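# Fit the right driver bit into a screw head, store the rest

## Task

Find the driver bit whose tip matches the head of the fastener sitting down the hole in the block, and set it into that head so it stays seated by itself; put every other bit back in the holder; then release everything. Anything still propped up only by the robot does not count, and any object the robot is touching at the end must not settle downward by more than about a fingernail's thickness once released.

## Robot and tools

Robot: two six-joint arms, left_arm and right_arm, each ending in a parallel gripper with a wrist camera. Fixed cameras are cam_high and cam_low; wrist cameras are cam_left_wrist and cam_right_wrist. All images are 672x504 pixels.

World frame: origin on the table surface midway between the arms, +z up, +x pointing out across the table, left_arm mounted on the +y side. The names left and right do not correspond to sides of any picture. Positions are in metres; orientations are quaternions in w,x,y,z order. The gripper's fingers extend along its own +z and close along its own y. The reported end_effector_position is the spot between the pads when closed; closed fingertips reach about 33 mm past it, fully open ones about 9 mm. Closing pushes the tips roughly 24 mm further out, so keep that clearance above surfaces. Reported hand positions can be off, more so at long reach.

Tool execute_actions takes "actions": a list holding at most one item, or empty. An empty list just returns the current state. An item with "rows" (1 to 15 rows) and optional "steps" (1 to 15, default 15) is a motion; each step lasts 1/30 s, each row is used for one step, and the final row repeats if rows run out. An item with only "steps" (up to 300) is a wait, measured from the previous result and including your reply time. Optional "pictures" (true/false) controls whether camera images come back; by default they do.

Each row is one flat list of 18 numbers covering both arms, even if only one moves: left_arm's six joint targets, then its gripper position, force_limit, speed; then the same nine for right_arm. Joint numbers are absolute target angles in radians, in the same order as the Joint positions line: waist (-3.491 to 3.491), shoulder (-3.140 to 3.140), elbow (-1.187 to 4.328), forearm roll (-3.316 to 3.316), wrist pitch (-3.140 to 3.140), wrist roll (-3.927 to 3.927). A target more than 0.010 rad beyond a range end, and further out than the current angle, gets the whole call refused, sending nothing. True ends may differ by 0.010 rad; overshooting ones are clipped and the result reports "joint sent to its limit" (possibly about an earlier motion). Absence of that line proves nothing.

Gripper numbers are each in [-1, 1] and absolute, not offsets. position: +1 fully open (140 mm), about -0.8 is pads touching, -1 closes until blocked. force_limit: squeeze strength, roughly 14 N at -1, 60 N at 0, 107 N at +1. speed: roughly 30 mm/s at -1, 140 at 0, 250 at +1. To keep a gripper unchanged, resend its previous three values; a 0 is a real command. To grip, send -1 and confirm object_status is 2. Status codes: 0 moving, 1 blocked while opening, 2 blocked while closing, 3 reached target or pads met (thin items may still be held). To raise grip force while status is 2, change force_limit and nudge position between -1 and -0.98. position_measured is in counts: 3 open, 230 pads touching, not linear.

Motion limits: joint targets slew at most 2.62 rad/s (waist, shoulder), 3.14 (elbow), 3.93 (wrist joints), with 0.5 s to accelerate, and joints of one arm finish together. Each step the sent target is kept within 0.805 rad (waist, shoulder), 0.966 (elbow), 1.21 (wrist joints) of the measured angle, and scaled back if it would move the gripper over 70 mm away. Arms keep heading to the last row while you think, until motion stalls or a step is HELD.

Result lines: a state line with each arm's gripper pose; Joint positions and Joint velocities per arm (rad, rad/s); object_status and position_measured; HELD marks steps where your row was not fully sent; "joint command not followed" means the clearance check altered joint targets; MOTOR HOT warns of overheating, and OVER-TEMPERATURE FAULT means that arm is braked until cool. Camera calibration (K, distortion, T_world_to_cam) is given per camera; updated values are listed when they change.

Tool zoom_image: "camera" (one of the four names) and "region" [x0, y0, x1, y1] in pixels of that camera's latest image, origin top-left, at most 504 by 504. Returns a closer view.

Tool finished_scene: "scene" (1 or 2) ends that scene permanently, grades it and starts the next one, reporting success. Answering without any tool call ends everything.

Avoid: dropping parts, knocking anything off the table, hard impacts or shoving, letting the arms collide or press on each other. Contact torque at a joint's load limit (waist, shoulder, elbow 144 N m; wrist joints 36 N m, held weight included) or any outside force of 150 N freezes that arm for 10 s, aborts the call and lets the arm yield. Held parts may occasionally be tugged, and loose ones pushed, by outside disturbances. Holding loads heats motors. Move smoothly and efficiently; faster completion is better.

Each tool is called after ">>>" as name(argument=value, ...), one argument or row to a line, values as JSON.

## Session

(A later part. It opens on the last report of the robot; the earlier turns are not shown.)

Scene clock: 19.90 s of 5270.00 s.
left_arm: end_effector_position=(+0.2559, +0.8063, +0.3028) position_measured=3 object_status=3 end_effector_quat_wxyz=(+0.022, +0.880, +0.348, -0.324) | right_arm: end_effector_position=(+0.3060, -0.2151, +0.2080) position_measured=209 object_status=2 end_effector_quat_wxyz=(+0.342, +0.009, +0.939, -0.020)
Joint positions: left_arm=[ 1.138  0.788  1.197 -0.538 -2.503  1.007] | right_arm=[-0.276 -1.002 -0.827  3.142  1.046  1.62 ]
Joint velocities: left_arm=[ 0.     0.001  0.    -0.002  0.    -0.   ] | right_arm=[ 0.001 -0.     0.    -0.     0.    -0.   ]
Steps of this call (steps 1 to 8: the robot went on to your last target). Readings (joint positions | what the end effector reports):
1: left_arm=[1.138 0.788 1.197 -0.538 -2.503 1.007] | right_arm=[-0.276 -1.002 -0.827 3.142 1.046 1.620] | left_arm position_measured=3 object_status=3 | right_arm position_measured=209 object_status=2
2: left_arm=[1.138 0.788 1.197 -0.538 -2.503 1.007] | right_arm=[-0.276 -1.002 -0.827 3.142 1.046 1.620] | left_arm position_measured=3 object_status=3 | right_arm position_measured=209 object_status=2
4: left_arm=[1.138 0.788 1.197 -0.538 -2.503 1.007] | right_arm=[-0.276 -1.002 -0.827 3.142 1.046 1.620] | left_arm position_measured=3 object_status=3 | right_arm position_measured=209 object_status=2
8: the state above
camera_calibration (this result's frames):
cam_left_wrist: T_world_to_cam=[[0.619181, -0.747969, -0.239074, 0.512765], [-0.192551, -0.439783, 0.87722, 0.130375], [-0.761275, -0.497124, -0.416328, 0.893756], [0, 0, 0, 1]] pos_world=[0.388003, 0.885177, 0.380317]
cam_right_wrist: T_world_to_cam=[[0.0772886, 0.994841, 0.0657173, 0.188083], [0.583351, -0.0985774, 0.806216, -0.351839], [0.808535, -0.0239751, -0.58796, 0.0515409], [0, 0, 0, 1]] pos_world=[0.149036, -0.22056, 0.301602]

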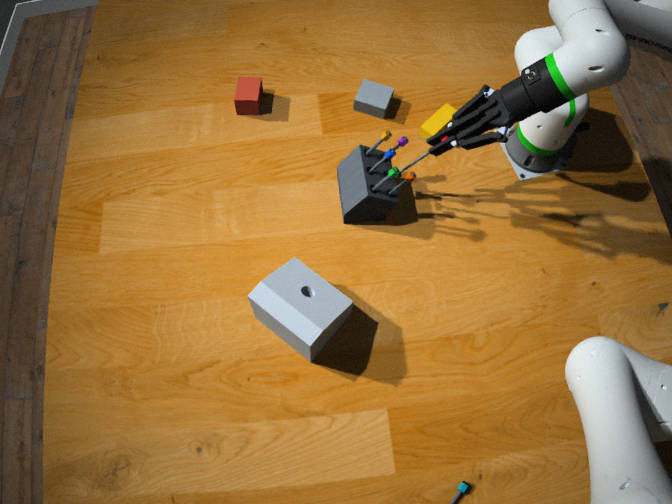

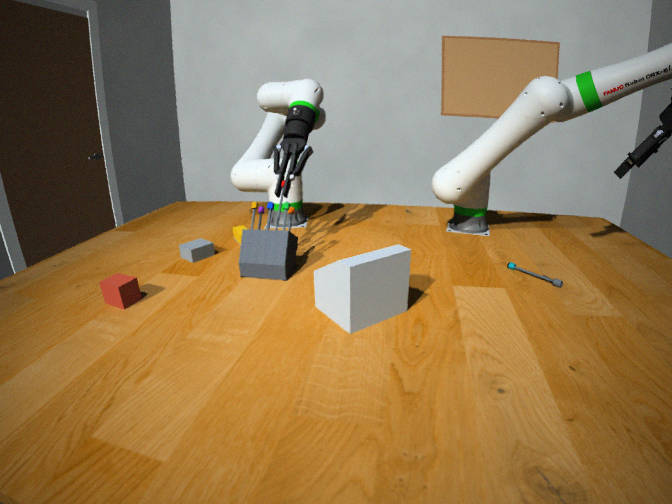

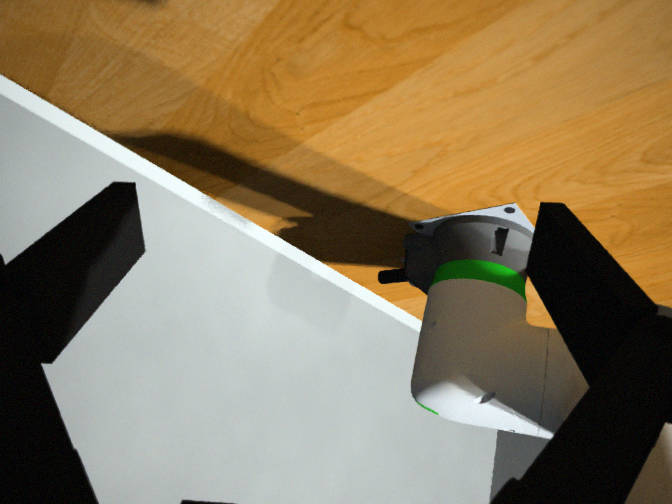

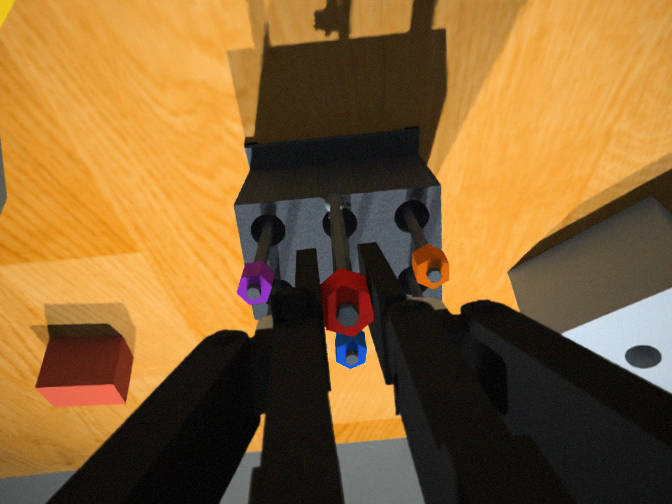

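>>> execute_actions(
  actions=[
    {"rows":[[1.138,0.788,1.197,-0.538,-2.503,1.007,1,0,0,-0.276,-1.0023,-0.5,3.1416,1.373,1.62,-1,0,-0.5]]},
  ],
  pictures=false,
)

>>> execute_actions(
  actions=[
    {"rows":[[1.138,0.788,1.197,-0.538,-2.503,1.007,1,0,0,0.1,-1.0023,-0.5,3.1416,1.373,1.62,-1,0,-0.5]]},
  ],
  pictures=false,
)

>>> execute_actions(
  actions=[
    {"steps":12},
  ],
)

>>> zoom_image(
  camera="cam_right_wrist",
  region=[285,160,385,250],
)

Scene clock: 21.47 s of 5270.00 s.
left_arm: end_effector_position=(+0.2559, +0.8063, +0.3028) position_measured=3 object_status=3 end_effector_quat_wxyz=(+0.022, +0.880, +0.348, -0.324) | right_arm: end_effector_position=(+0.2601, -0.2119, +0.3395) position_measured=209 object_status=2 end_effector_quat_wxyz=(+0.343, +0.009, +0.939, -0.020)
Joint positions: left_arm=[ 1.138  0.788  1.197 -0.538 -2.503  1.007] | right_arm=[-0.276 -1.002 -0.502  3.142  1.371  1.62 ]
Joint velocities: left_arm=[-0.     0.001 -0.    -0.001  0.001  0.   ] | right_arm=[ 0.001  0.     0.111 -0.     0.115  0.002]
Steps of this call (steps 1 to 15: the robot went on to your last target; steps 16 to 32: nothing new was sent; steps 33 to 47: all 15 steps of this action). Readings (joint positions | what the end effector reports):
33: left_arm=[1.138 0.788 1.197 -0.538 -2.503 1.007] | right_arm=[-0.276 -1.002 -0.827 3.142 1.046 1.620] | left_arm position_measured=3 object_status=3 | right_arm position_measured=209 object_status=2
34: left_arm=[1.138 0.788 1.197 -0.538 -2.503 1.007] | right_arm=[-0.276 -1.002 -0.823 3.142 1.051 1.620] | left_arm position_measured=3 object_status=3 | right_arm position_measured=209 object_status=2
36: left_arm=[1.138 0.788 1.197 -0.538 -2.503 1.007] | right_arm=[-0.276 -1.002 -0.795 3.142 1.079 1.620] | left_arm position_measured=3 object_status=3 | right_arm position_measured=209 object_status=2
40: left_arm=[1.138 0.788 1.197 -0.538 -2.503 1.007] | right_arm=[-0.276 -1.002 -0.669 3.142 1.204 1.620] | left_arm position_measured=3 object_status=3 | right_arm position_measured=209 object_status=2
47: the state above

Scene clock: 21.97 s of 5270.00 s.
left_arm: end_effector_position=(+0.2559, +0.8063, +0.3028) position_measured=3 object_status=3 end_effector_quat_wxyz=(+0.022, +0.880, +0.348, -0.324) | right_arm: end_effector_position=(+0.2028, -0.1240, +0.3401) position_measured=209 object_status=2 end_effector_quat_wxyz=(+0.340, -0.160, +0.926, +0.042)
Joint positions: left_arm=[ 1.138  0.788  1.197 -0.538 -2.503  1.007] | right_arm=[ 0.085 -1.002 -0.5    3.142  1.373  1.62 ]
Joint velocities: left_arm=[-0.    -0.001 -0.    -0.002  0.    -0.   ] | right_arm=[ 0.383 -0.     0.001  0.    -0.     0.001]
Steps of this call (steps 1 to 15: all 15 steps of this action). Readings (joint positions | what the end effector reports):
1: left_arm=[1.138 0.788 1.197 -0.538 -2.503 1.007] | right_arm=[-0.276 -1.002 -0.500 3.142 1.372 1.620] | left_arm position_measured=3 object_status=3 | right_arm position_measured=209 object_status=2
2: left_arm=[1.138 0.788 1.197 -0.538 -2.503 1.007] | right_arm=[-0.272 -1.002 -0.500 3.142 1.373 1.620] | left_arm position_measured=3 object_status=3 | right_arm position_measured=209 object_status=2
4: left_arm=[1.138 0.788 1.197 -0.538 -2.503 1.007] | right_arm=[-0.249 -1.002 -0.500 3.142 1.373 1.620] | left_arm position_measured=3 object_status=3 | right_arm position_measured=209 object_status=2
8: left_arm=[1.138 0.788 1.197 -0.538 -2.503 1.007] | right_arm=[-0.132 -1.002 -0.500 3.142 1.373 1.620] | left_arm position_measured=3 object_status=3 | right_arm position_measured=209 object_status=2
15: the state above

Scene clock: 22.37 s of 5270.00 s.
left_arm: end_effector_position=(+0.2559, +0.8063, +0.3028) position_measured=3 object_status=3 end_effector_quat_wxyz=(+0.022, +0.880, +0.348, -0.324) | right_arm: end_effector_position=(+0.1998, -0.1208, +0.3401) position_measured=209 object_status=2 end_effector_quat_wxyz=(+0.340, -0.167, +0.924, +0.044)
Joint positions: left_arm=[ 1.138  0.788  1.197 -0.538 -2.503  1.007] | right_arm=[ 0.1   -1.002 -0.5    3.142  1.373  1.62 ]
Joint velocities: left_arm=[ 0.001 -0.001 -0.    -0.001  0.    -0.   ] | right_arm=[ 0.001  0.    -0.     0.     0.    -0.001]
Steps of this call (steps 1 to 12: the robot went on to your last target). Readings (joint positions | what the end effector reports):
1: left_arm=[1.138 0.788 1.197 -0.538 -2.503 1.007] | right_arm=[0.095 -1.002 -0.500 3.142 1.373 1.620] | left_arm position_measured=3 object_status=3 | right_arm position_measured=209 object_status=2
2: left_arm=[1.138 0.788 1.197 -0.538 -2.503 1.007] | right_arm=[0.099 -1.002 -0.500 3.142 1.373 1.620] | left_arm position_measured=3 object_status=3 | right_arm position_measured=209 object_status=2
4: left_arm=[1.138 0.788 1.197 -0.538 -2.503 1.007] | right_arm=[0.100 -1.002 -0.500 3.142 1.373 1.620] | left_arm position_measured=3 object_status=3 | right_arm position_measured=209 object_status=2
8: left_arm=[1.138 0.788 1.197 -0.538 -2.503 1.007] | right_arm=[0.100 -1.002 -0.500 3.142 1.373 1.620] | left_arm position_measured=3 object_status=3 | right_arm position_measured=209 object_status=2
12: the state above
camera_calibration (this result's frames):
cam_left_wrist: T_world_to_cam=[[0.619181, -0.747969, -0.239075, 0.512765], [-0.192551, -0.439784, 0.87722, 0.130375], [-0.761275, -0.497124, -0.416328, 0.893756], [0, 0, 0, 1]] pos_world=[0.388003, 0.885177, 0.380317]
cam_right_wrist: T_world_to_cam=[[-0.293448, 0.953709, 0.0657821, 0.162846], [0.57872, 0.122454, 0.80628, -0.359458], [0.760901, 0.274671, -0.587865, 0.262954], [0, 0, 0, 1]] pos_world=[0.0557299, -0.183516, 0.433693]

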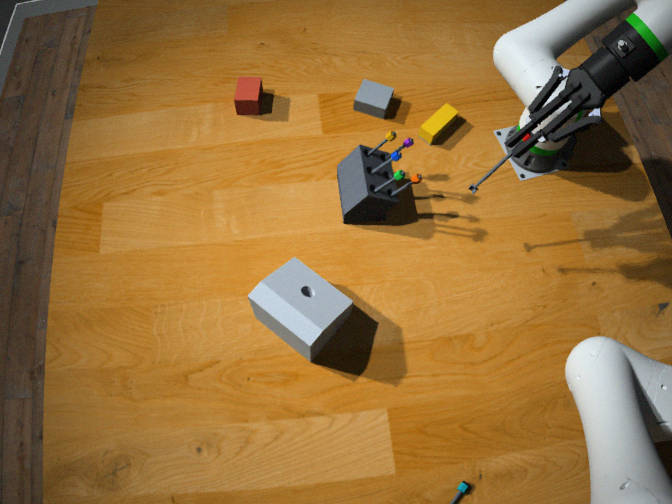

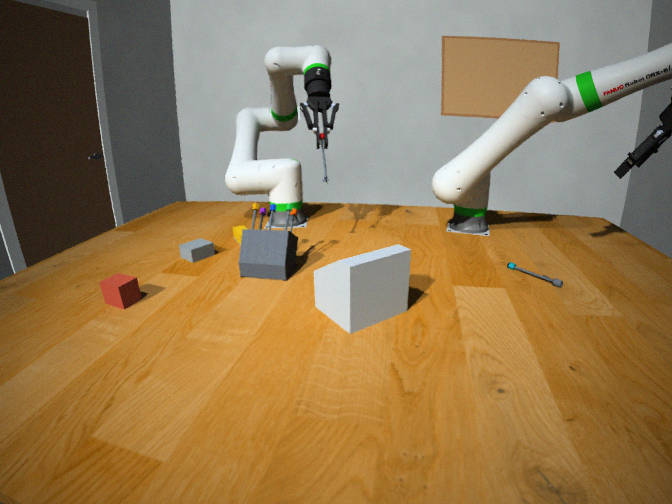

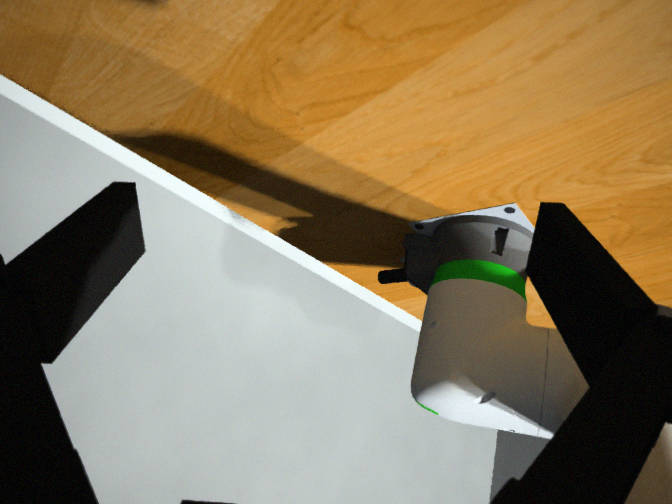

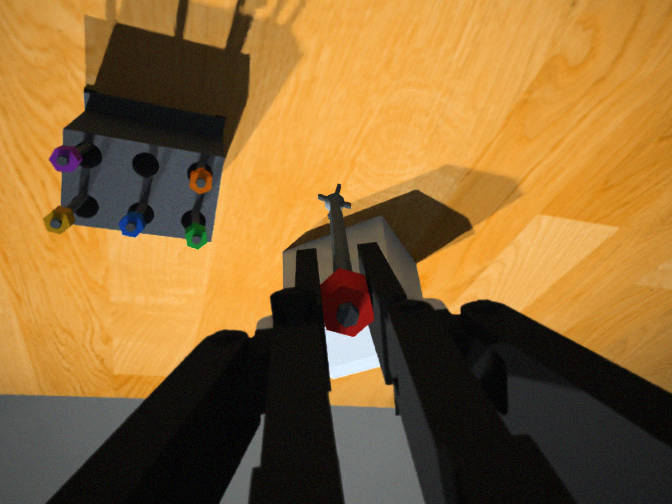

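Region (285, 160, 385, 250) of cam_right_wrist's 672x504 image, scaled by 5.040, with more detail than that image has; it fills the top 454 rows of this view, and the rest is white.

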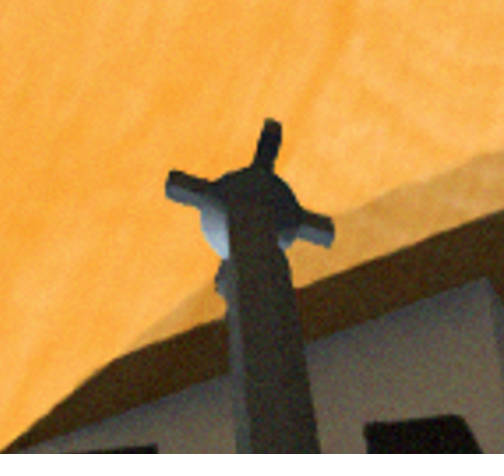

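>>> execute_actions(
  actions=[
    {"rows":[[1.138,0.788,1.197,-0.538,-2.503,1.007,1,0,0,0.3,-0.4,0.0,-0.09,-0.91,-1.33,-1,0,-0.5]]},
  ],
  pictures=false,
)

>>> execute_actions(
  actions=[
    {"steps":100},
  ],
  pictures=false,
)

>>> execute_actions(
  actions=[
    {"rows":[[1.138,0.788,1.197,-0.538,-2.503,1.007,1,0,0,0.4728,-0.0253,-0.0755,-0.09,-0.9106,-1.33,-1,0,-0.5]]},
  ],
  pictures=false,
)

>>> execute_actions(
  actions=[
    {"steps":40},
  ],
)

>>> zoom_image(
  camera="cam_right_wrist",
  region=[265,130,405,260],
)

Scene clock: 25.53 s of 5270.00 s.
left_arm: end_effector_position=(+0.2559, +0.8063, +0.3028) position_measured=3 object_status=3 end_effector_quat_wxyz=(+0.022, +0.880, +0.348, -0.324) | right_arm: end_effector_position=(+0.2380, +0.0080, +0.5163) position_measured=209 object_status=2 end_effector_quat_wxyz=(+0.400, -0.025, +0.862, +0.310)
Joint positions: left_arm=[ 1.138  0.788  1.197 -0.538 -2.503  1.007] | right_arm=[ 0.15  -0.852 -0.375  2.805  1.036  1.283]
Joint velocities: left_arm=[ 0.     0.002  0.     0.001 -0.     0.   ] | right_arm=[ 0.104  0.313  0.26  -0.8   -0.798 -0.801]
Steps of this call (steps 1 to 30: the robot went on to your last target; steps 31 to 80: nothing new was sent; steps 81 to 95: all 15 steps of this action). Readings (joint positions | what the end effector reports):
81: left_arm=[1.138 0.788 1.197 -0.538 -2.503 1.007] | right_arm=[0.100 -1.002 -0.500 3.141 1.373 1.620] | left_arm position_measured=3 object_status=3 | right_arm position_measured=209 object_status=2
82: left_arm=[1.138 0.788 1.197 -0.538 -2.503 1.007] | right_arm=[0.101 -1.000 -0.499 3.136 1.368 1.614] | left_arm position_measured=3 object_status=3 | right_arm position_measured=209 object_status=2
84: left_arm=[1.138 0.788 1.197 -0.538 -2.503 1.007] | right_arm=[0.107 -0.982 -0.484 3.100 1.332 1.579] | left_arm position_measured=3 object_status=3 | right_arm position_measured=209 object_status=2
88: left_arm=[1.138 0.788 1.197 -0.538 -2.503 1.007] | right_arm=[0.124 -0.931 -0.441 2.993 1.224 1.471] | left_arm position_measured=3 object_status=3 | right_arm position_measured=209 object_status=2
95: the state above

Scene clock: 28.87 s of 5270.00 s.
left_arm: end_effector_position=(+0.2559, +0.8063, +0.3028) position_measured=3 object_status=3 end_effector_quat_wxyz=(+0.022, +0.880, +0.348, -0.324) | right_arm: end_effector_position=(+0.5230, -0.1467, +0.5464) position_measured=209 object_status=2 end_effector_quat_wxyz=(+0.495, -0.309, +0.804, +0.111)
Joint positions: left_arm=[ 1.138  0.788  1.197 -0.538 -2.503  1.007] | right_arm=[ 0.3  -0.4   0.   -0.09 -0.91 -1.33]
Joint velocities: left_arm=[-0.    -0.     0.     0.002  0.     0.   ] | right_arm=[ 0.001  0.     0.001  0.    -0.001  0.   ]
Steps of this call (steps 1 to 100: the robot went on to your last target). Readings (joint positions | what the end effector reports):
1: left_arm=[1.138 0.788 1.197 -0.538 -2.503 1.007] | right_arm=[0.153 -0.841 -0.367 2.777 1.009 1.256] | left_arm position_measured=3 object_status=3 | right_arm position_measured=209 object_status=2
2: left_arm=[1.138 0.788 1.197 -0.538 -2.503 1.007] | right_arm=[0.157 -0.831 -0.358 2.750 0.982 1.229] | left_arm position_measured=3 object_status=3 | right_arm position_measured=209 object_status=2
4: left_arm=[1.138 0.788 1.197 -0.538 -2.503 1.007] | right_arm=[0.164 -0.811 -0.341 2.694 0.926 1.173] | left_arm position_measured=3 object_status=3 | right_arm position_measured=209 object_status=2
8: left_arm=[1.138 0.788 1.197 -0.538 -2.503 1.007] | right_arm=[0.176 -0.772 -0.310 2.581 0.812 1.059] | left_arm position_measured=3 object_status=3 | right_arm position_measured=209 object_status=2
100: the state above

Scene clock: 29.37 s of 5270.00 s.
left_arm: end_effector_position=(+0.2559, +0.8063, +0.3028) position_measured=3 object_status=3 end_effector_quat_wxyz=(+0.022, +0.880, +0.348, -0.324) | right_arm: end_effector_position=(+0.5493, -0.0508, +0.3647) position_measured=209 object_status=2 end_effector_quat_wxyz=(+0.356, -0.377, +0.848, +0.113)
Joint positions: left_arm=[ 1.138  0.788  1.197 -0.538 -2.503  1.007] | right_arm=[ 0.415 -0.15  -0.05  -0.09  -0.91  -1.33 ]
Joint velocities: left_arm=[ 0.    -0.001  0.    -0.001  0.     0.   ] | right_arm=[ 0.275  0.599 -0.122 -0.    -0.002 -0.   ]
Steps of this call (steps 1 to 15: all 15 steps of this action). Readings (joint positions | what the end effector reports):
1: left_arm=[1.138 0.788 1.197 -0.538 -2.503 1.007] | right_arm=[0.300 -0.400 0.000 -0.090 -0.910 -1.330] | left_arm position_measured=3 object_status=3 | right_arm position_measured=209 object_status=2
2: left_arm=[1.138 0.788 1.197 -0.538 -2.503 1.007] | right_arm=[0.302 -0.397 0.000 -0.090 -0.910 -1.330] | left_arm position_measured=3 object_status=3 | right_arm position_measured=209 object_status=2
4: left_arm=[1.138 0.788 1.197 -0.538 -2.503 1.007] | right_arm=[0.313 -0.373 -0.005 -0.090 -0.910 -1.330] | left_arm position_measured=3 object_status=3 | right_arm position_measured=209 object_status=2
8: left_arm=[1.138 0.788 1.197 -0.538 -2.503 1.007] | right_arm=[0.350 -0.291 -0.021 -0.090 -0.910 -1.330] | left_arm position_measured=3 object_status=3 | right_arm position_measured=209 object_status=2
15: the state above

Scene clock: 30.70 s of 5270.00 s.
left_arm: end_effector_position=(+0.2559, +0.8063, +0.3028) position_measured=3 object_status=3 end_effector_quat_wxyz=(+0.022, +0.880, +0.348, -0.324) | right_arm: end_effector_position=(+0.5400, -0.0130, +0.2705) position_measured=209 object_status=2 end_effector_quat_wxyz=(+0.284, -0.409, +0.861, +0.107)
Joint positions: left_arm=[ 1.138  0.788  1.197 -0.538 -2.503  1.007] | right_arm=[ 0.473 -0.025 -0.076 -0.09  -0.911 -1.33 ]
Joint velocities: left_arm=[ 0.     0.    -0.    -0.     0.001 -0.   ] | right_arm=[-0.    -0.     0.001 -0.    -0.001  0.001]
Steps of this call (steps 1 to 30: the robot went on to your last target; steps 31 to 40: nothing new was sent). Readings (joint positions | what the end effector reports):
1: left_arm=[1.138 0.788 1.197 -0.538 -2.503 1.007] | right_arm=[0.424 -0.130 -0.054 -0.090 -0.910 -1.330] | left_arm position_measured=3 object_status=3 | right_arm position_measured=209 object_status=2
2: left_arm=[1.138 0.788 1.197 -0.538 -2.503 1.007] | right_arm=[0.434 -0.110 -0.058 -0.090 -0.910 -1.330] | left_arm position_measured=3 object_status=3 | right_arm position_measured=209 object_status=2
4: left_arm=[1.138 0.788 1.197 -0.538 -2.503 1.007] | right_arm=[0.453 -0.069 -0.067 -0.090 -0.911 -1.330] | left_arm position_measured=3 object_status=3 | right_arm position_measured=209 object_status=2
8: left_arm=[1.138 0.788 1.197 -0.538 -2.503 1.007] | right_arm=[0.473 -0.026 -0.076 -0.090 -0.911 -1.330] | left_arm position_measured=3 object_status=3 | right_arm position_measured=209 object_status=2
40: the state above
All arms were judged still, so your last target was given up. Only a new action makes them travel on or press farther. Fingers that are still opening or closing keep moving.
camera_calibration (this result's frames):
cam_left_wrist: T_world_to_cam=[[0.619181, -0.747969, -0.239074, 0.512765], [-0.192551, -0.439783, 0.87722, 0.130375], [-0.761275, -0.497124, -0.416328, 0.893756], [0, 0, 0, 1]] pos_world=[0.388003, 0.885177, 0.380317]
cam_right_wrist: T_world_to_cam=[[-0.729073, 0.682999, 0.0443312, 0.401967], [0.472558, 0.455465, 0.75448, -0.43774], [0.495118, 0.57102, -0.654824, 0.0990773], [0, 0, 0, 1]] pos_world=[0.450866, -0.131743, 0.377325]

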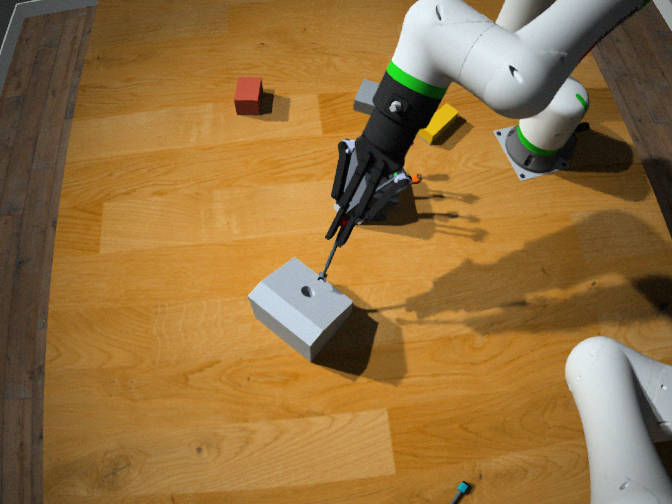

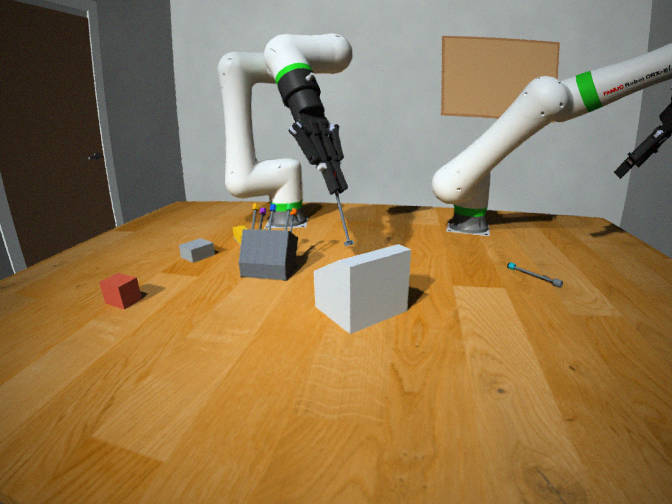

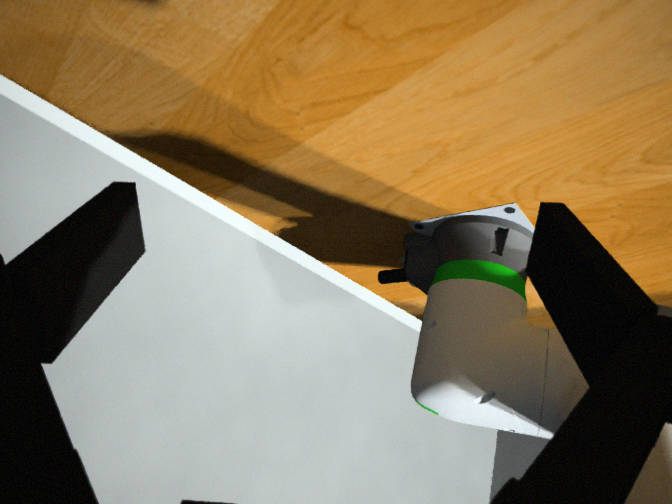

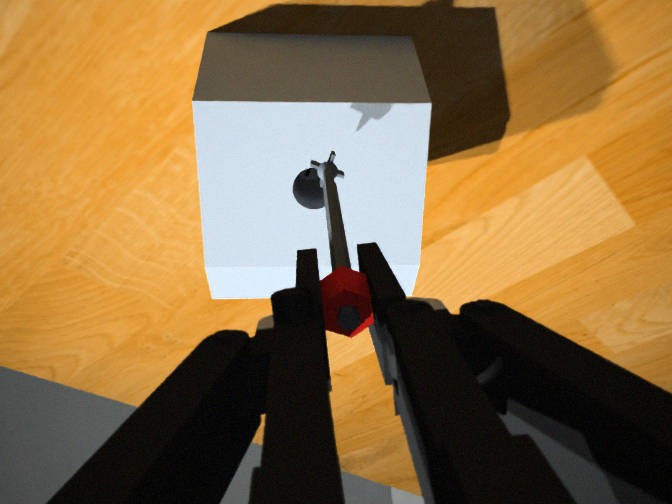

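Region (265, 130, 405, 260) of cam_right_wrist's 672x504 image, scaled by 3.600, with more detail than that image has; it fills the top 468 rows of this view, and the rest is white.

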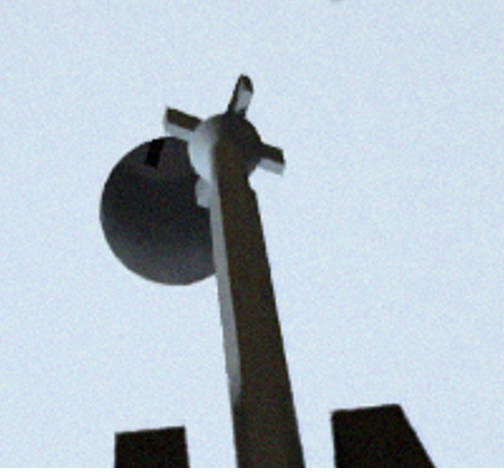

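>>> execute_actions(
  actions=[
    {"rows":[[1.138,0.788,1.197,-0.538,-2.503,1.007,1,0,0,0.4471,-0.0934,-0.1926,-0.13,-0.7366,-1.22,-0.98,0.6,-0.5]]},
  ],
  pictures=false,
)

>>> execute_actions(
  actions=[
    {"steps":8},
  ],
)

>>> zoom_image(
  camera="cam_right_wrist",
  region=[265,100,405,230],
)

>>> zoom_image(
  camera="cam_high",
  region=[250,210,390,340],
)

Scene clock: 32.73 s of 5270.00 s.
left_arm: end_effector_position=(+0.2559, +0.8063, +0.3028) position_measured=3 object_status=3 end_effector_quat_wxyz=(+0.022, +0.880, +0.348, -0.324) | right_arm: end_effector_position=(+0.5475, -0.0195, +0.2714) position_measured=211 object_status=2 end_effector_quat_wxyz=(+0.346, -0.423, +0.830, +0.112)
Joint positions: left_arm=[ 1.138  0.788  1.197 -0.538 -2.503  1.007] | right_arm=[ 0.447 -0.093 -0.192 -0.13  -0.737 -1.22 ]
Joint velocities: left_arm=[-0. -0.  0. -0.  0.  0.] | right_arm=[-0.    -0.001 -0.002 -0.     0.     0.   ]
Steps of this call (steps 1 to 46: nothing new was sent; steps 47 to 61: all 15 steps of this action). Readings (joint positions | what the end effector reports):
47: left_arm=[1.138 0.788 1.197 -0.538 -2.503 1.007] | right_arm=[0.473 -0.025 -0.076 -0.090 -0.910 -1.330] | left_arm position_measured=3 object_status=3 | right_arm position_measured=209 object_status=0
48: left_arm=[1.138 0.788 1.197 -0.538 -2.503 1.007] | right_arm=[0.472 -0.027 -0.078 -0.090 -0.905 -1.328] | left_arm position_measured=3 object_status=3 | right_arm position_measured=211 object_status=0
50: left_arm=[1.138 0.788 1.197 -0.538 -2.503 1.007] | right_arm=[0.467 -0.041 -0.102 -0.099 -0.869 -1.304] | left_arm position_measured=3 object_status=3 | right_arm position_measured=211 object_status=0
54: left_arm=[1.138 0.788 1.197 -0.538 -2.503 1.007] | right_arm=[0.450 -0.087 -0.181 -0.126 -0.754 -1.231] | left_arm position_measured=3 object_status=3 | right_arm position_measured=211 object_status=2
61: the state above

Scene clock: 33.00 s of 5270.00 s.
left_arm: end_effector_position=(+0.2559, +0.8063, +0.3028) position_measured=3 object_status=3 end_effector_quat_wxyz=(+0.022, +0.880, +0.348, -0.324) | right_arm: end_effector_position=(+0.5475, -0.0195, +0.2714) position_measured=211 object_status=2 end_effector_quat_wxyz=(+0.346, -0.423, +0.830, +0.112)
Joint positions: left_arm=[ 1.138  0.788  1.197 -0.538 -2.503  1.007] | right_arm=[ 0.447 -0.093 -0.193 -0.13  -0.737 -1.22 ]
Joint velocities: left_arm=[ 0.    -0.    -0.    -0.001  0.001 -0.   ] | right_arm=[-0.    -0.    -0.001  0.    -0.     0.001]
Steps of this call (steps 1 to 8: the robot went on to your last target). Readings (joint positions | what the end effector reports):
1: left_arm=[1.138 0.788 1.197 -0.538 -2.503 1.007] | right_arm=[0.447 -0.093 -0.193 -0.130 -0.737 -1.220] | left_arm position_measured=3 object_status=3 | right_arm position_measured=211 object_status=2
2: left_arm=[1.138 0.788 1.197 -0.538 -2.503 1.007] | right_arm=[0.447 -0.093 -0.193 -0.130 -0.737 -1.220] | left_arm position_measured=3 object_status=3 | right_arm position_measured=211 object_status=2
4: left_arm=[1.138 0.788 1.197 -0.538 -2.503 1.007] | right_arm=[0.447 -0.093 -0.193 -0.130 -0.737 -1.220] | left_arm position_measured=3 object_status=3 | right_arm position_measured=211 object_status=2
8: the state above
camera_calibration (this result's frames):
cam_left_wrist: T_world_to_cam=[[0.619181, -0.747969, -0.239075, 0.512765], [-0.192551, -0.439784, 0.87722, 0.130375], [-0.761275, -0.497124, -0.416328, 0.893756], [0, 0, 0, 1]] pos_world=[0.388003, 0.885177, 0.380317]
cam_right_wrist: T_world_to_cam=[[-0.756712, 0.653698, -0.00812984, 0.440643], [0.358141, 0.424918, 0.831372, -0.397843], [0.546921, 0.626197, -0.555657, 0.0454497], [0, 0, 0, 1]] pos_world=[0.451066, -0.147457, 0.359592]

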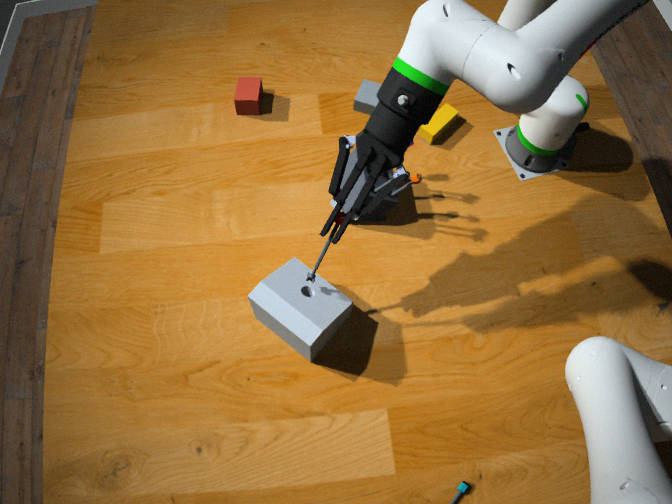

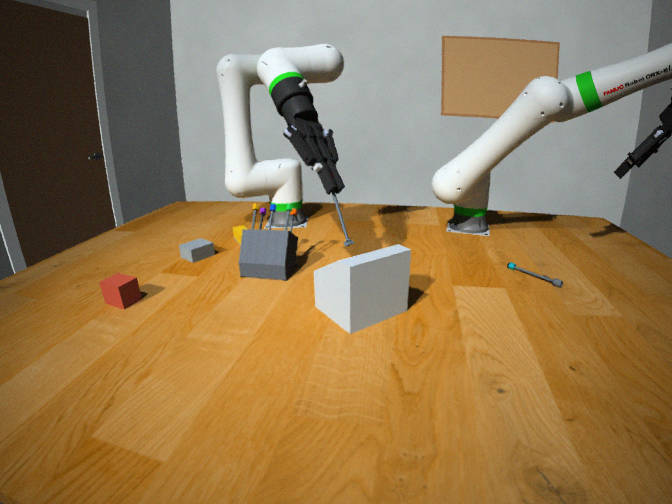

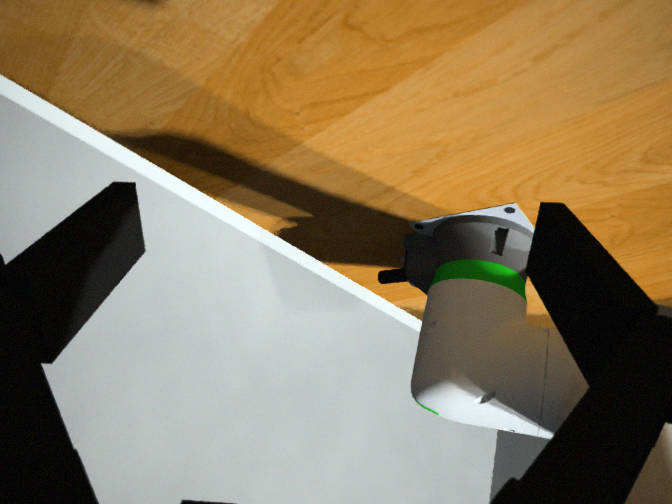

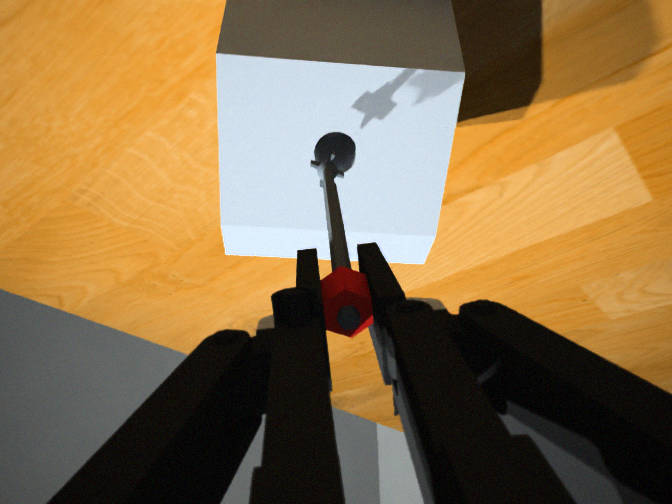

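Region (265, 100, 405, 230) of cam_right_wrist's 672x504 image, scaled by 3.600, with more detail than that image has; it fills the top 468 rows of this view, and the rest is white.

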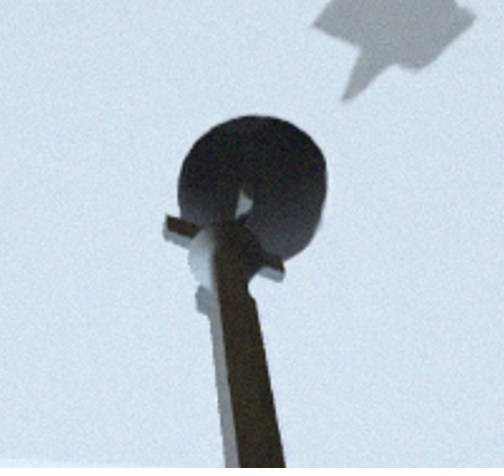

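Region (250, 210, 390, 340) of cam_high's 672x504 image, scaled by 3.600, with more detail than that image has; it fills the top 468 rows of this view, and the rest is white.

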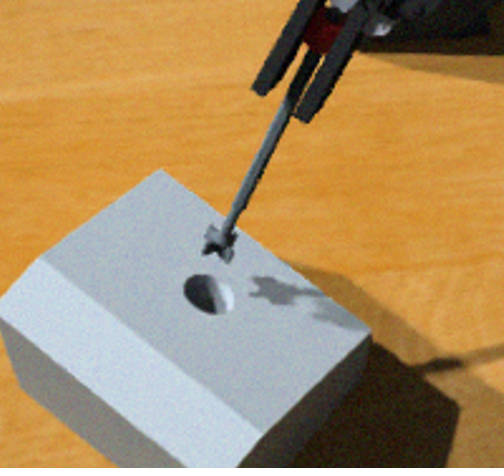

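>>> execute_actions(
  actions=[],
)

Scene clock: 34.77 s of 5270.00 s.
left_arm: end_effector_position=(+0.2559, +0.8063, +0.3028) position_measured=3 object_status=3 end_effector_quat_wxyz=(+0.022, +0.880, +0.348, -0.324) | right_arm: end_effector_position=(+0.5475, -0.0195, +0.2714) position_measured=211 object_status=2 end_effector_quat_wxyz=(+0.346, -0.423, +0.830, +0.112)
Joint positions: left_arm=[ 1.138  0.788  1.197 -0.538 -2.503  1.007] | right_arm=[ 0.447 -0.093 -0.193 -0.13  -0.737 -1.22 ]
Joint velocities: left_arm=[ 0.    -0.001 -0.     0.     0.    -0.   ] | right_arm=[-0.    -0.    -0.    -0.     0.001  0.002]
Steps of this call (steps 1 to 15: the robot went on to your last target; steps 16 to 53: nothing new was sent). Readings (joint positions | what the end effector reports):
1: left_arm=[1.138 0.788 1.197 -0.538 -2.503 1.007] | right_arm=[0.447 -0.093 -0.193 -0.130 -0.737 -1.220] | left_arm position_measured=3 object_status=3 | right_arm position_measured=211 object_status=2
2: left_arm=[1.138 0.788 1.197 -0.538 -2.503 1.007] | right_arm=[0.447 -0.093 -0.193 -0.130 -0.737 -1.220] | left_arm position_measured=3 object_status=3 | right_arm position_measured=211 object_status=2
4: left_arm=[1.138 0.788 1.197 -0.538 -2.503 1.007] | right_arm=[0.447 -0.093 -0.193 -0.130 -0.737 -1.220] | left_arm position_measured=3 object_status=3 | right_arm position_measured=211 object_status=2
8: left_arm=[1.138 0.788 1.197 -0.538 -2.503 1.007] | right_arm=[0.447 -0.093 -0.193 -0.130 -0.737 -1.220] | left_arm position_measured=3 object_status=3 | right_arm position_measured=211 object_status=2
53: the state above
All arms were judged still, so your last target was given up. Only a new action makes them travel on or press farther. Fingers that are still opening or closing keep moving.
camera_calibration (this result's frames):
cam_left_wrist: T_world_to_cam=[[0.619181, -0.747969, -0.239075, 0.512766], [-0.192551, -0.439784, 0.87722, 0.130375], [-0.761275, -0.497124, -0.416328, 0.893756], [0, 0, 0, 1]] pos_world=[0.388003, 0.885177, 0.380317]
cam_right_wrist: T_world_to_cam=[[-0.756711, 0.653699, -0.00812749, 0.440642], [0.358149, 0.424924, 0.831366, -0.397837], [0.546917, 0.626192, -0.555666, 0.0454537], [0, 0, 0, 1]] pos_world=[0.451064, -0.14746, 0.359586]

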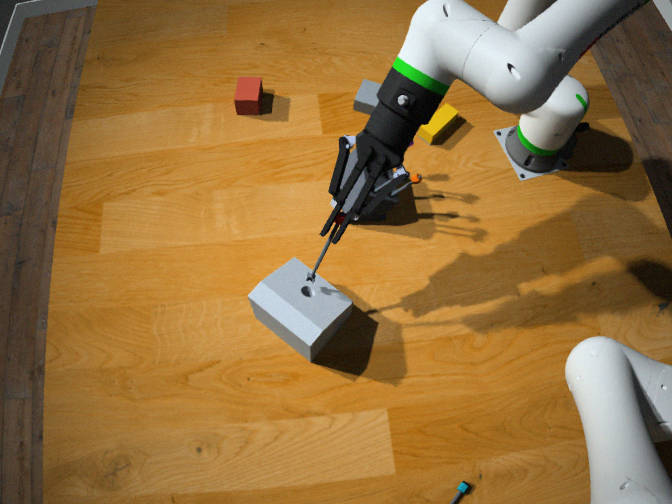

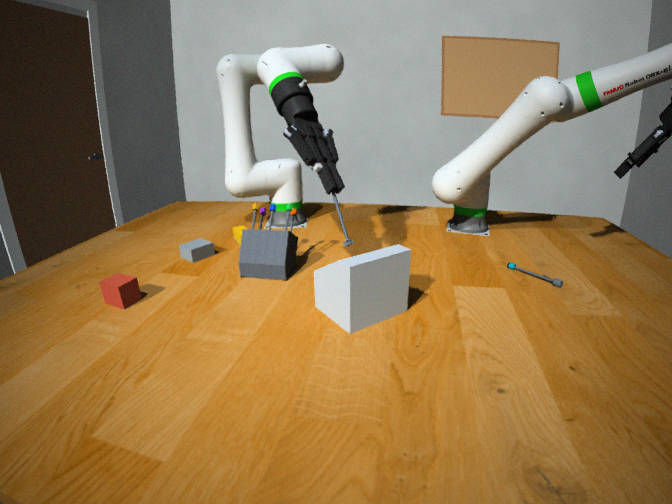

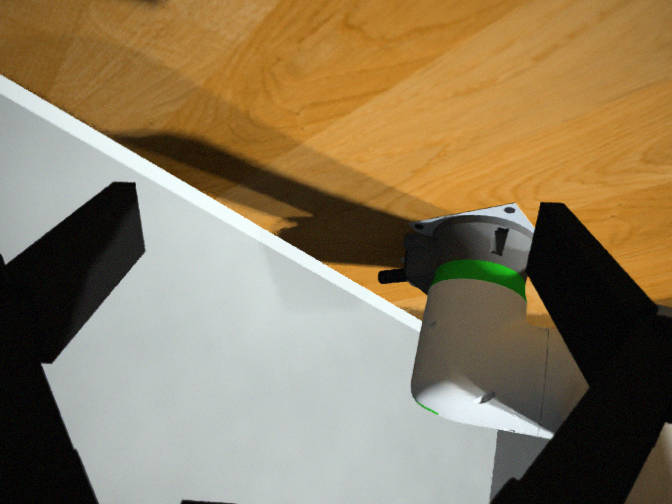

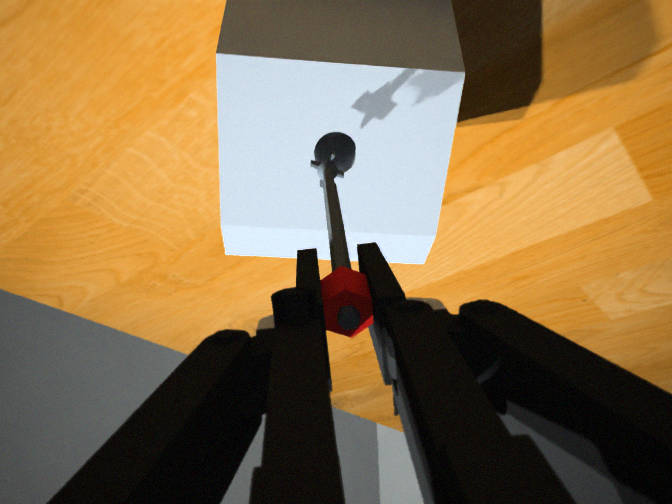

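>>> execute_actions(
  actions=[
    {"rows":[[1.138,0.788,1.197,-0.538,-2.503,1.007,1,0,0,0.4611,-0.0499,-0.2135,-0.13,-0.6722,-1.22,-0.98,0.6,-0.5]],"steps":15},
  ],
  pictures=false,
)

>>> execute_actions(
  actions=[
    {"steps":15},
  ],
)

Scene clock: 37.50 s of 5270.00 s.
left_arm: end_effector_position=(+0.2559, +0.8063, +0.3028) position_measured=3 object_status=3 end_effector_quat_wxyz=(+0.022, +0.880, +0.348, -0.324) | right_arm: end_effector_position=(+0.5549, -0.0054, +0.2451) position_measured=211 object_status=2 end_effector_quat_wxyz=(+0.345, -0.426, +0.829, +0.112)
Joint positions: left_arm=[ 1.138  0.788  1.197 -0.538 -2.503  1.007] | right_arm=[ 0.461 -0.05  -0.214 -0.13  -0.672 -1.22 ]
Joint velocities: left_arm=[ 0.     0.001 -0.001  0.001 -0.001 -0.   ] | right_arm=[ 0.001 -0.    -0.     0.004 -0.     0.   ]
Steps of this call (steps 1 to 67: nothing new was sent; steps 68 to 82: all 15 steps of this action). Readings (joint positions | what the end effector reports):
68: left_arm=[1.138 0.788 1.197 -0.538 -2.503 1.007] | right_arm=[0.447 -0.093 -0.193 -0.130 -0.736 -1.220] | left_arm position_measured=3 object_status=3 | right_arm position_measured=211 object_status=2
69: left_arm=[1.138 0.788 1.197 -0.538 -2.503 1.007] | right_arm=[0.448 -0.090 -0.194 -0.130 -0.731 -1.220] | left_arm position_measured=3 object_status=3 | right_arm position_measured=211 object_status=2
71: left_arm=[1.138 0.788 1.197 -0.538 -2.503 1.007] | right_arm=[0.455 -0.068 -0.205 -0.130 -0.698 -1.220] | left_arm position_measured=3 object_status=3 | right_arm position_measured=211 object_status=2
75: left_arm=[1.138 0.788 1.197 -0.538 -2.503 1.007] | right_arm=[0.461 -0.050 -0.214 -0.130 -0.672 -1.220] | left_arm position_measured=3 object_status=3 | right_arm position_measured=211 object_status=2
82: the state above

Scene clock: 38.00 s of 5270.00 s.
left_arm: end_effector_position=(+0.2559, +0.8063, +0.3028) position_measured=3 object_status=3 end_effector_quat_wxyz=(+0.022, +0.880, +0.348, -0.324) | right_arm: end_effector_position=(+0.5549, -0.0054, +0.2451) position_measured=211 object_status=2 end_effector_quat_wxyz=(+0.345, -0.426, +0.829, +0.112)
Joint positions: left_arm=[ 1.138  0.788  1.197 -0.538 -2.503  1.007] | right_arm=[ 0.461 -0.05  -0.214 -0.13  -0.672 -1.22 ]
Joint velocities: left_arm=[ 0.     0.    -0.    -0.003 -0.     0.   ] | right_arm=[-0.001  0.     0.002 -0.    -0.    -0.001]
Steps of this call (steps 1 to 15: the robot went on to your last target). Readings (joint positions | what the end effector reports):
1: left_arm=[1.138 0.788 1.197 -0.538 -2.503 1.007] | right_arm=[0.461 -0.050 -0.214 -0.130 -0.672 -1.220] | left_arm position_measured=3 object_status=3 | right_arm position_measured=211 object_status=2
2: left_arm=[1.138 0.788 1.197 -0.538 -2.503 1.007] | right_arm=[0.461 -0.050 -0.214 -0.130 -0.672 -1.220] | left_arm position_measured=3 object_status=3 | right_arm position_measured=211 object_status=2
4: left_arm=[1.138 0.788 1.197 -0.538 -2.503 1.007] | right_arm=[0.461 -0.050 -0.214 -0.130 -0.672 -1.220] | left_arm position_measured=3 object_status=3 | right_arm position_measured=211 object_status=2
8: left_arm=[1.138 0.788 1.197 -0.538 -2.503 1.007] | right_arm=[0.461 -0.050 -0.214 -0.130 -0.672 -1.220] | left_arm position_measured=3 object_status=3 | right_arm position_measured=211 object_status=2
15: the state above
All arms were judged still, so your last target was given up. Only a new action makes them travel on or press farther. Fingers that are still opening or closing keep moving.
camera_calibration (this result's frames):
cam_left_wrist: T_world_to_cam=[[0.619181, -0.747969, -0.239075, 0.512765], [-0.192551, -0.439784, 0.87722, 0.130375], [-0.761275, -0.497124, -0.416328, 0.893756], [0, 0, 0, 1]] pos_world=[0.388003, 0.885177, 0.380317]
cam_right_wrist: T_world_to_cam=[[-0.760439, 0.649346, -0.00906745, 0.439067], [0.355586, 0.428024, 0.830876, -0.383092], [0.543407, 0.628606, -0.556384, 0.0200919], [0, 0, 0, 1]] pos_world=[0.459188, -0.133764, 0.333462]

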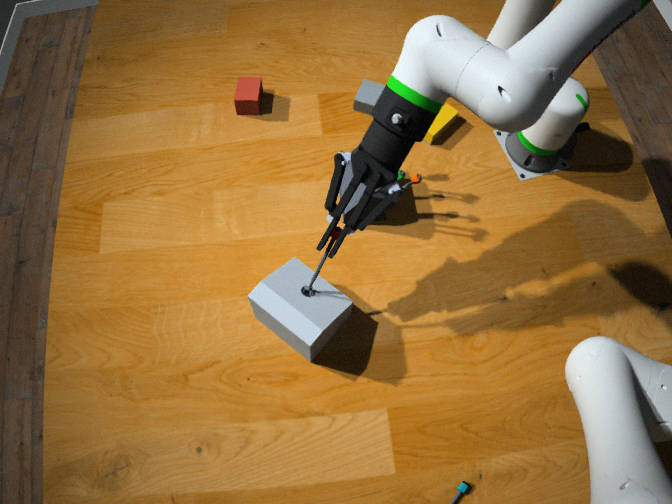

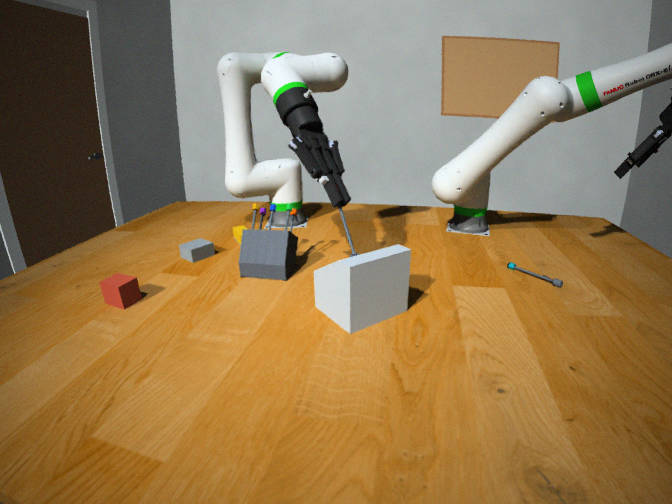

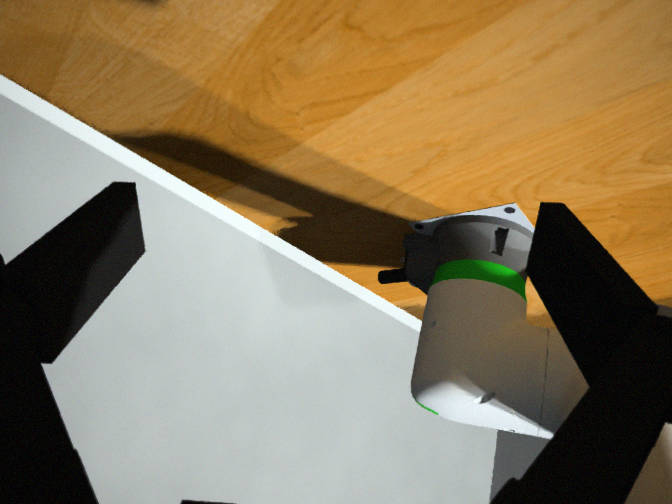

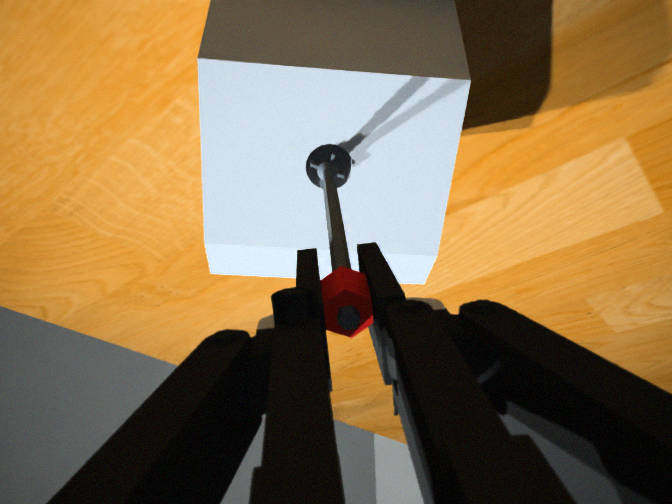

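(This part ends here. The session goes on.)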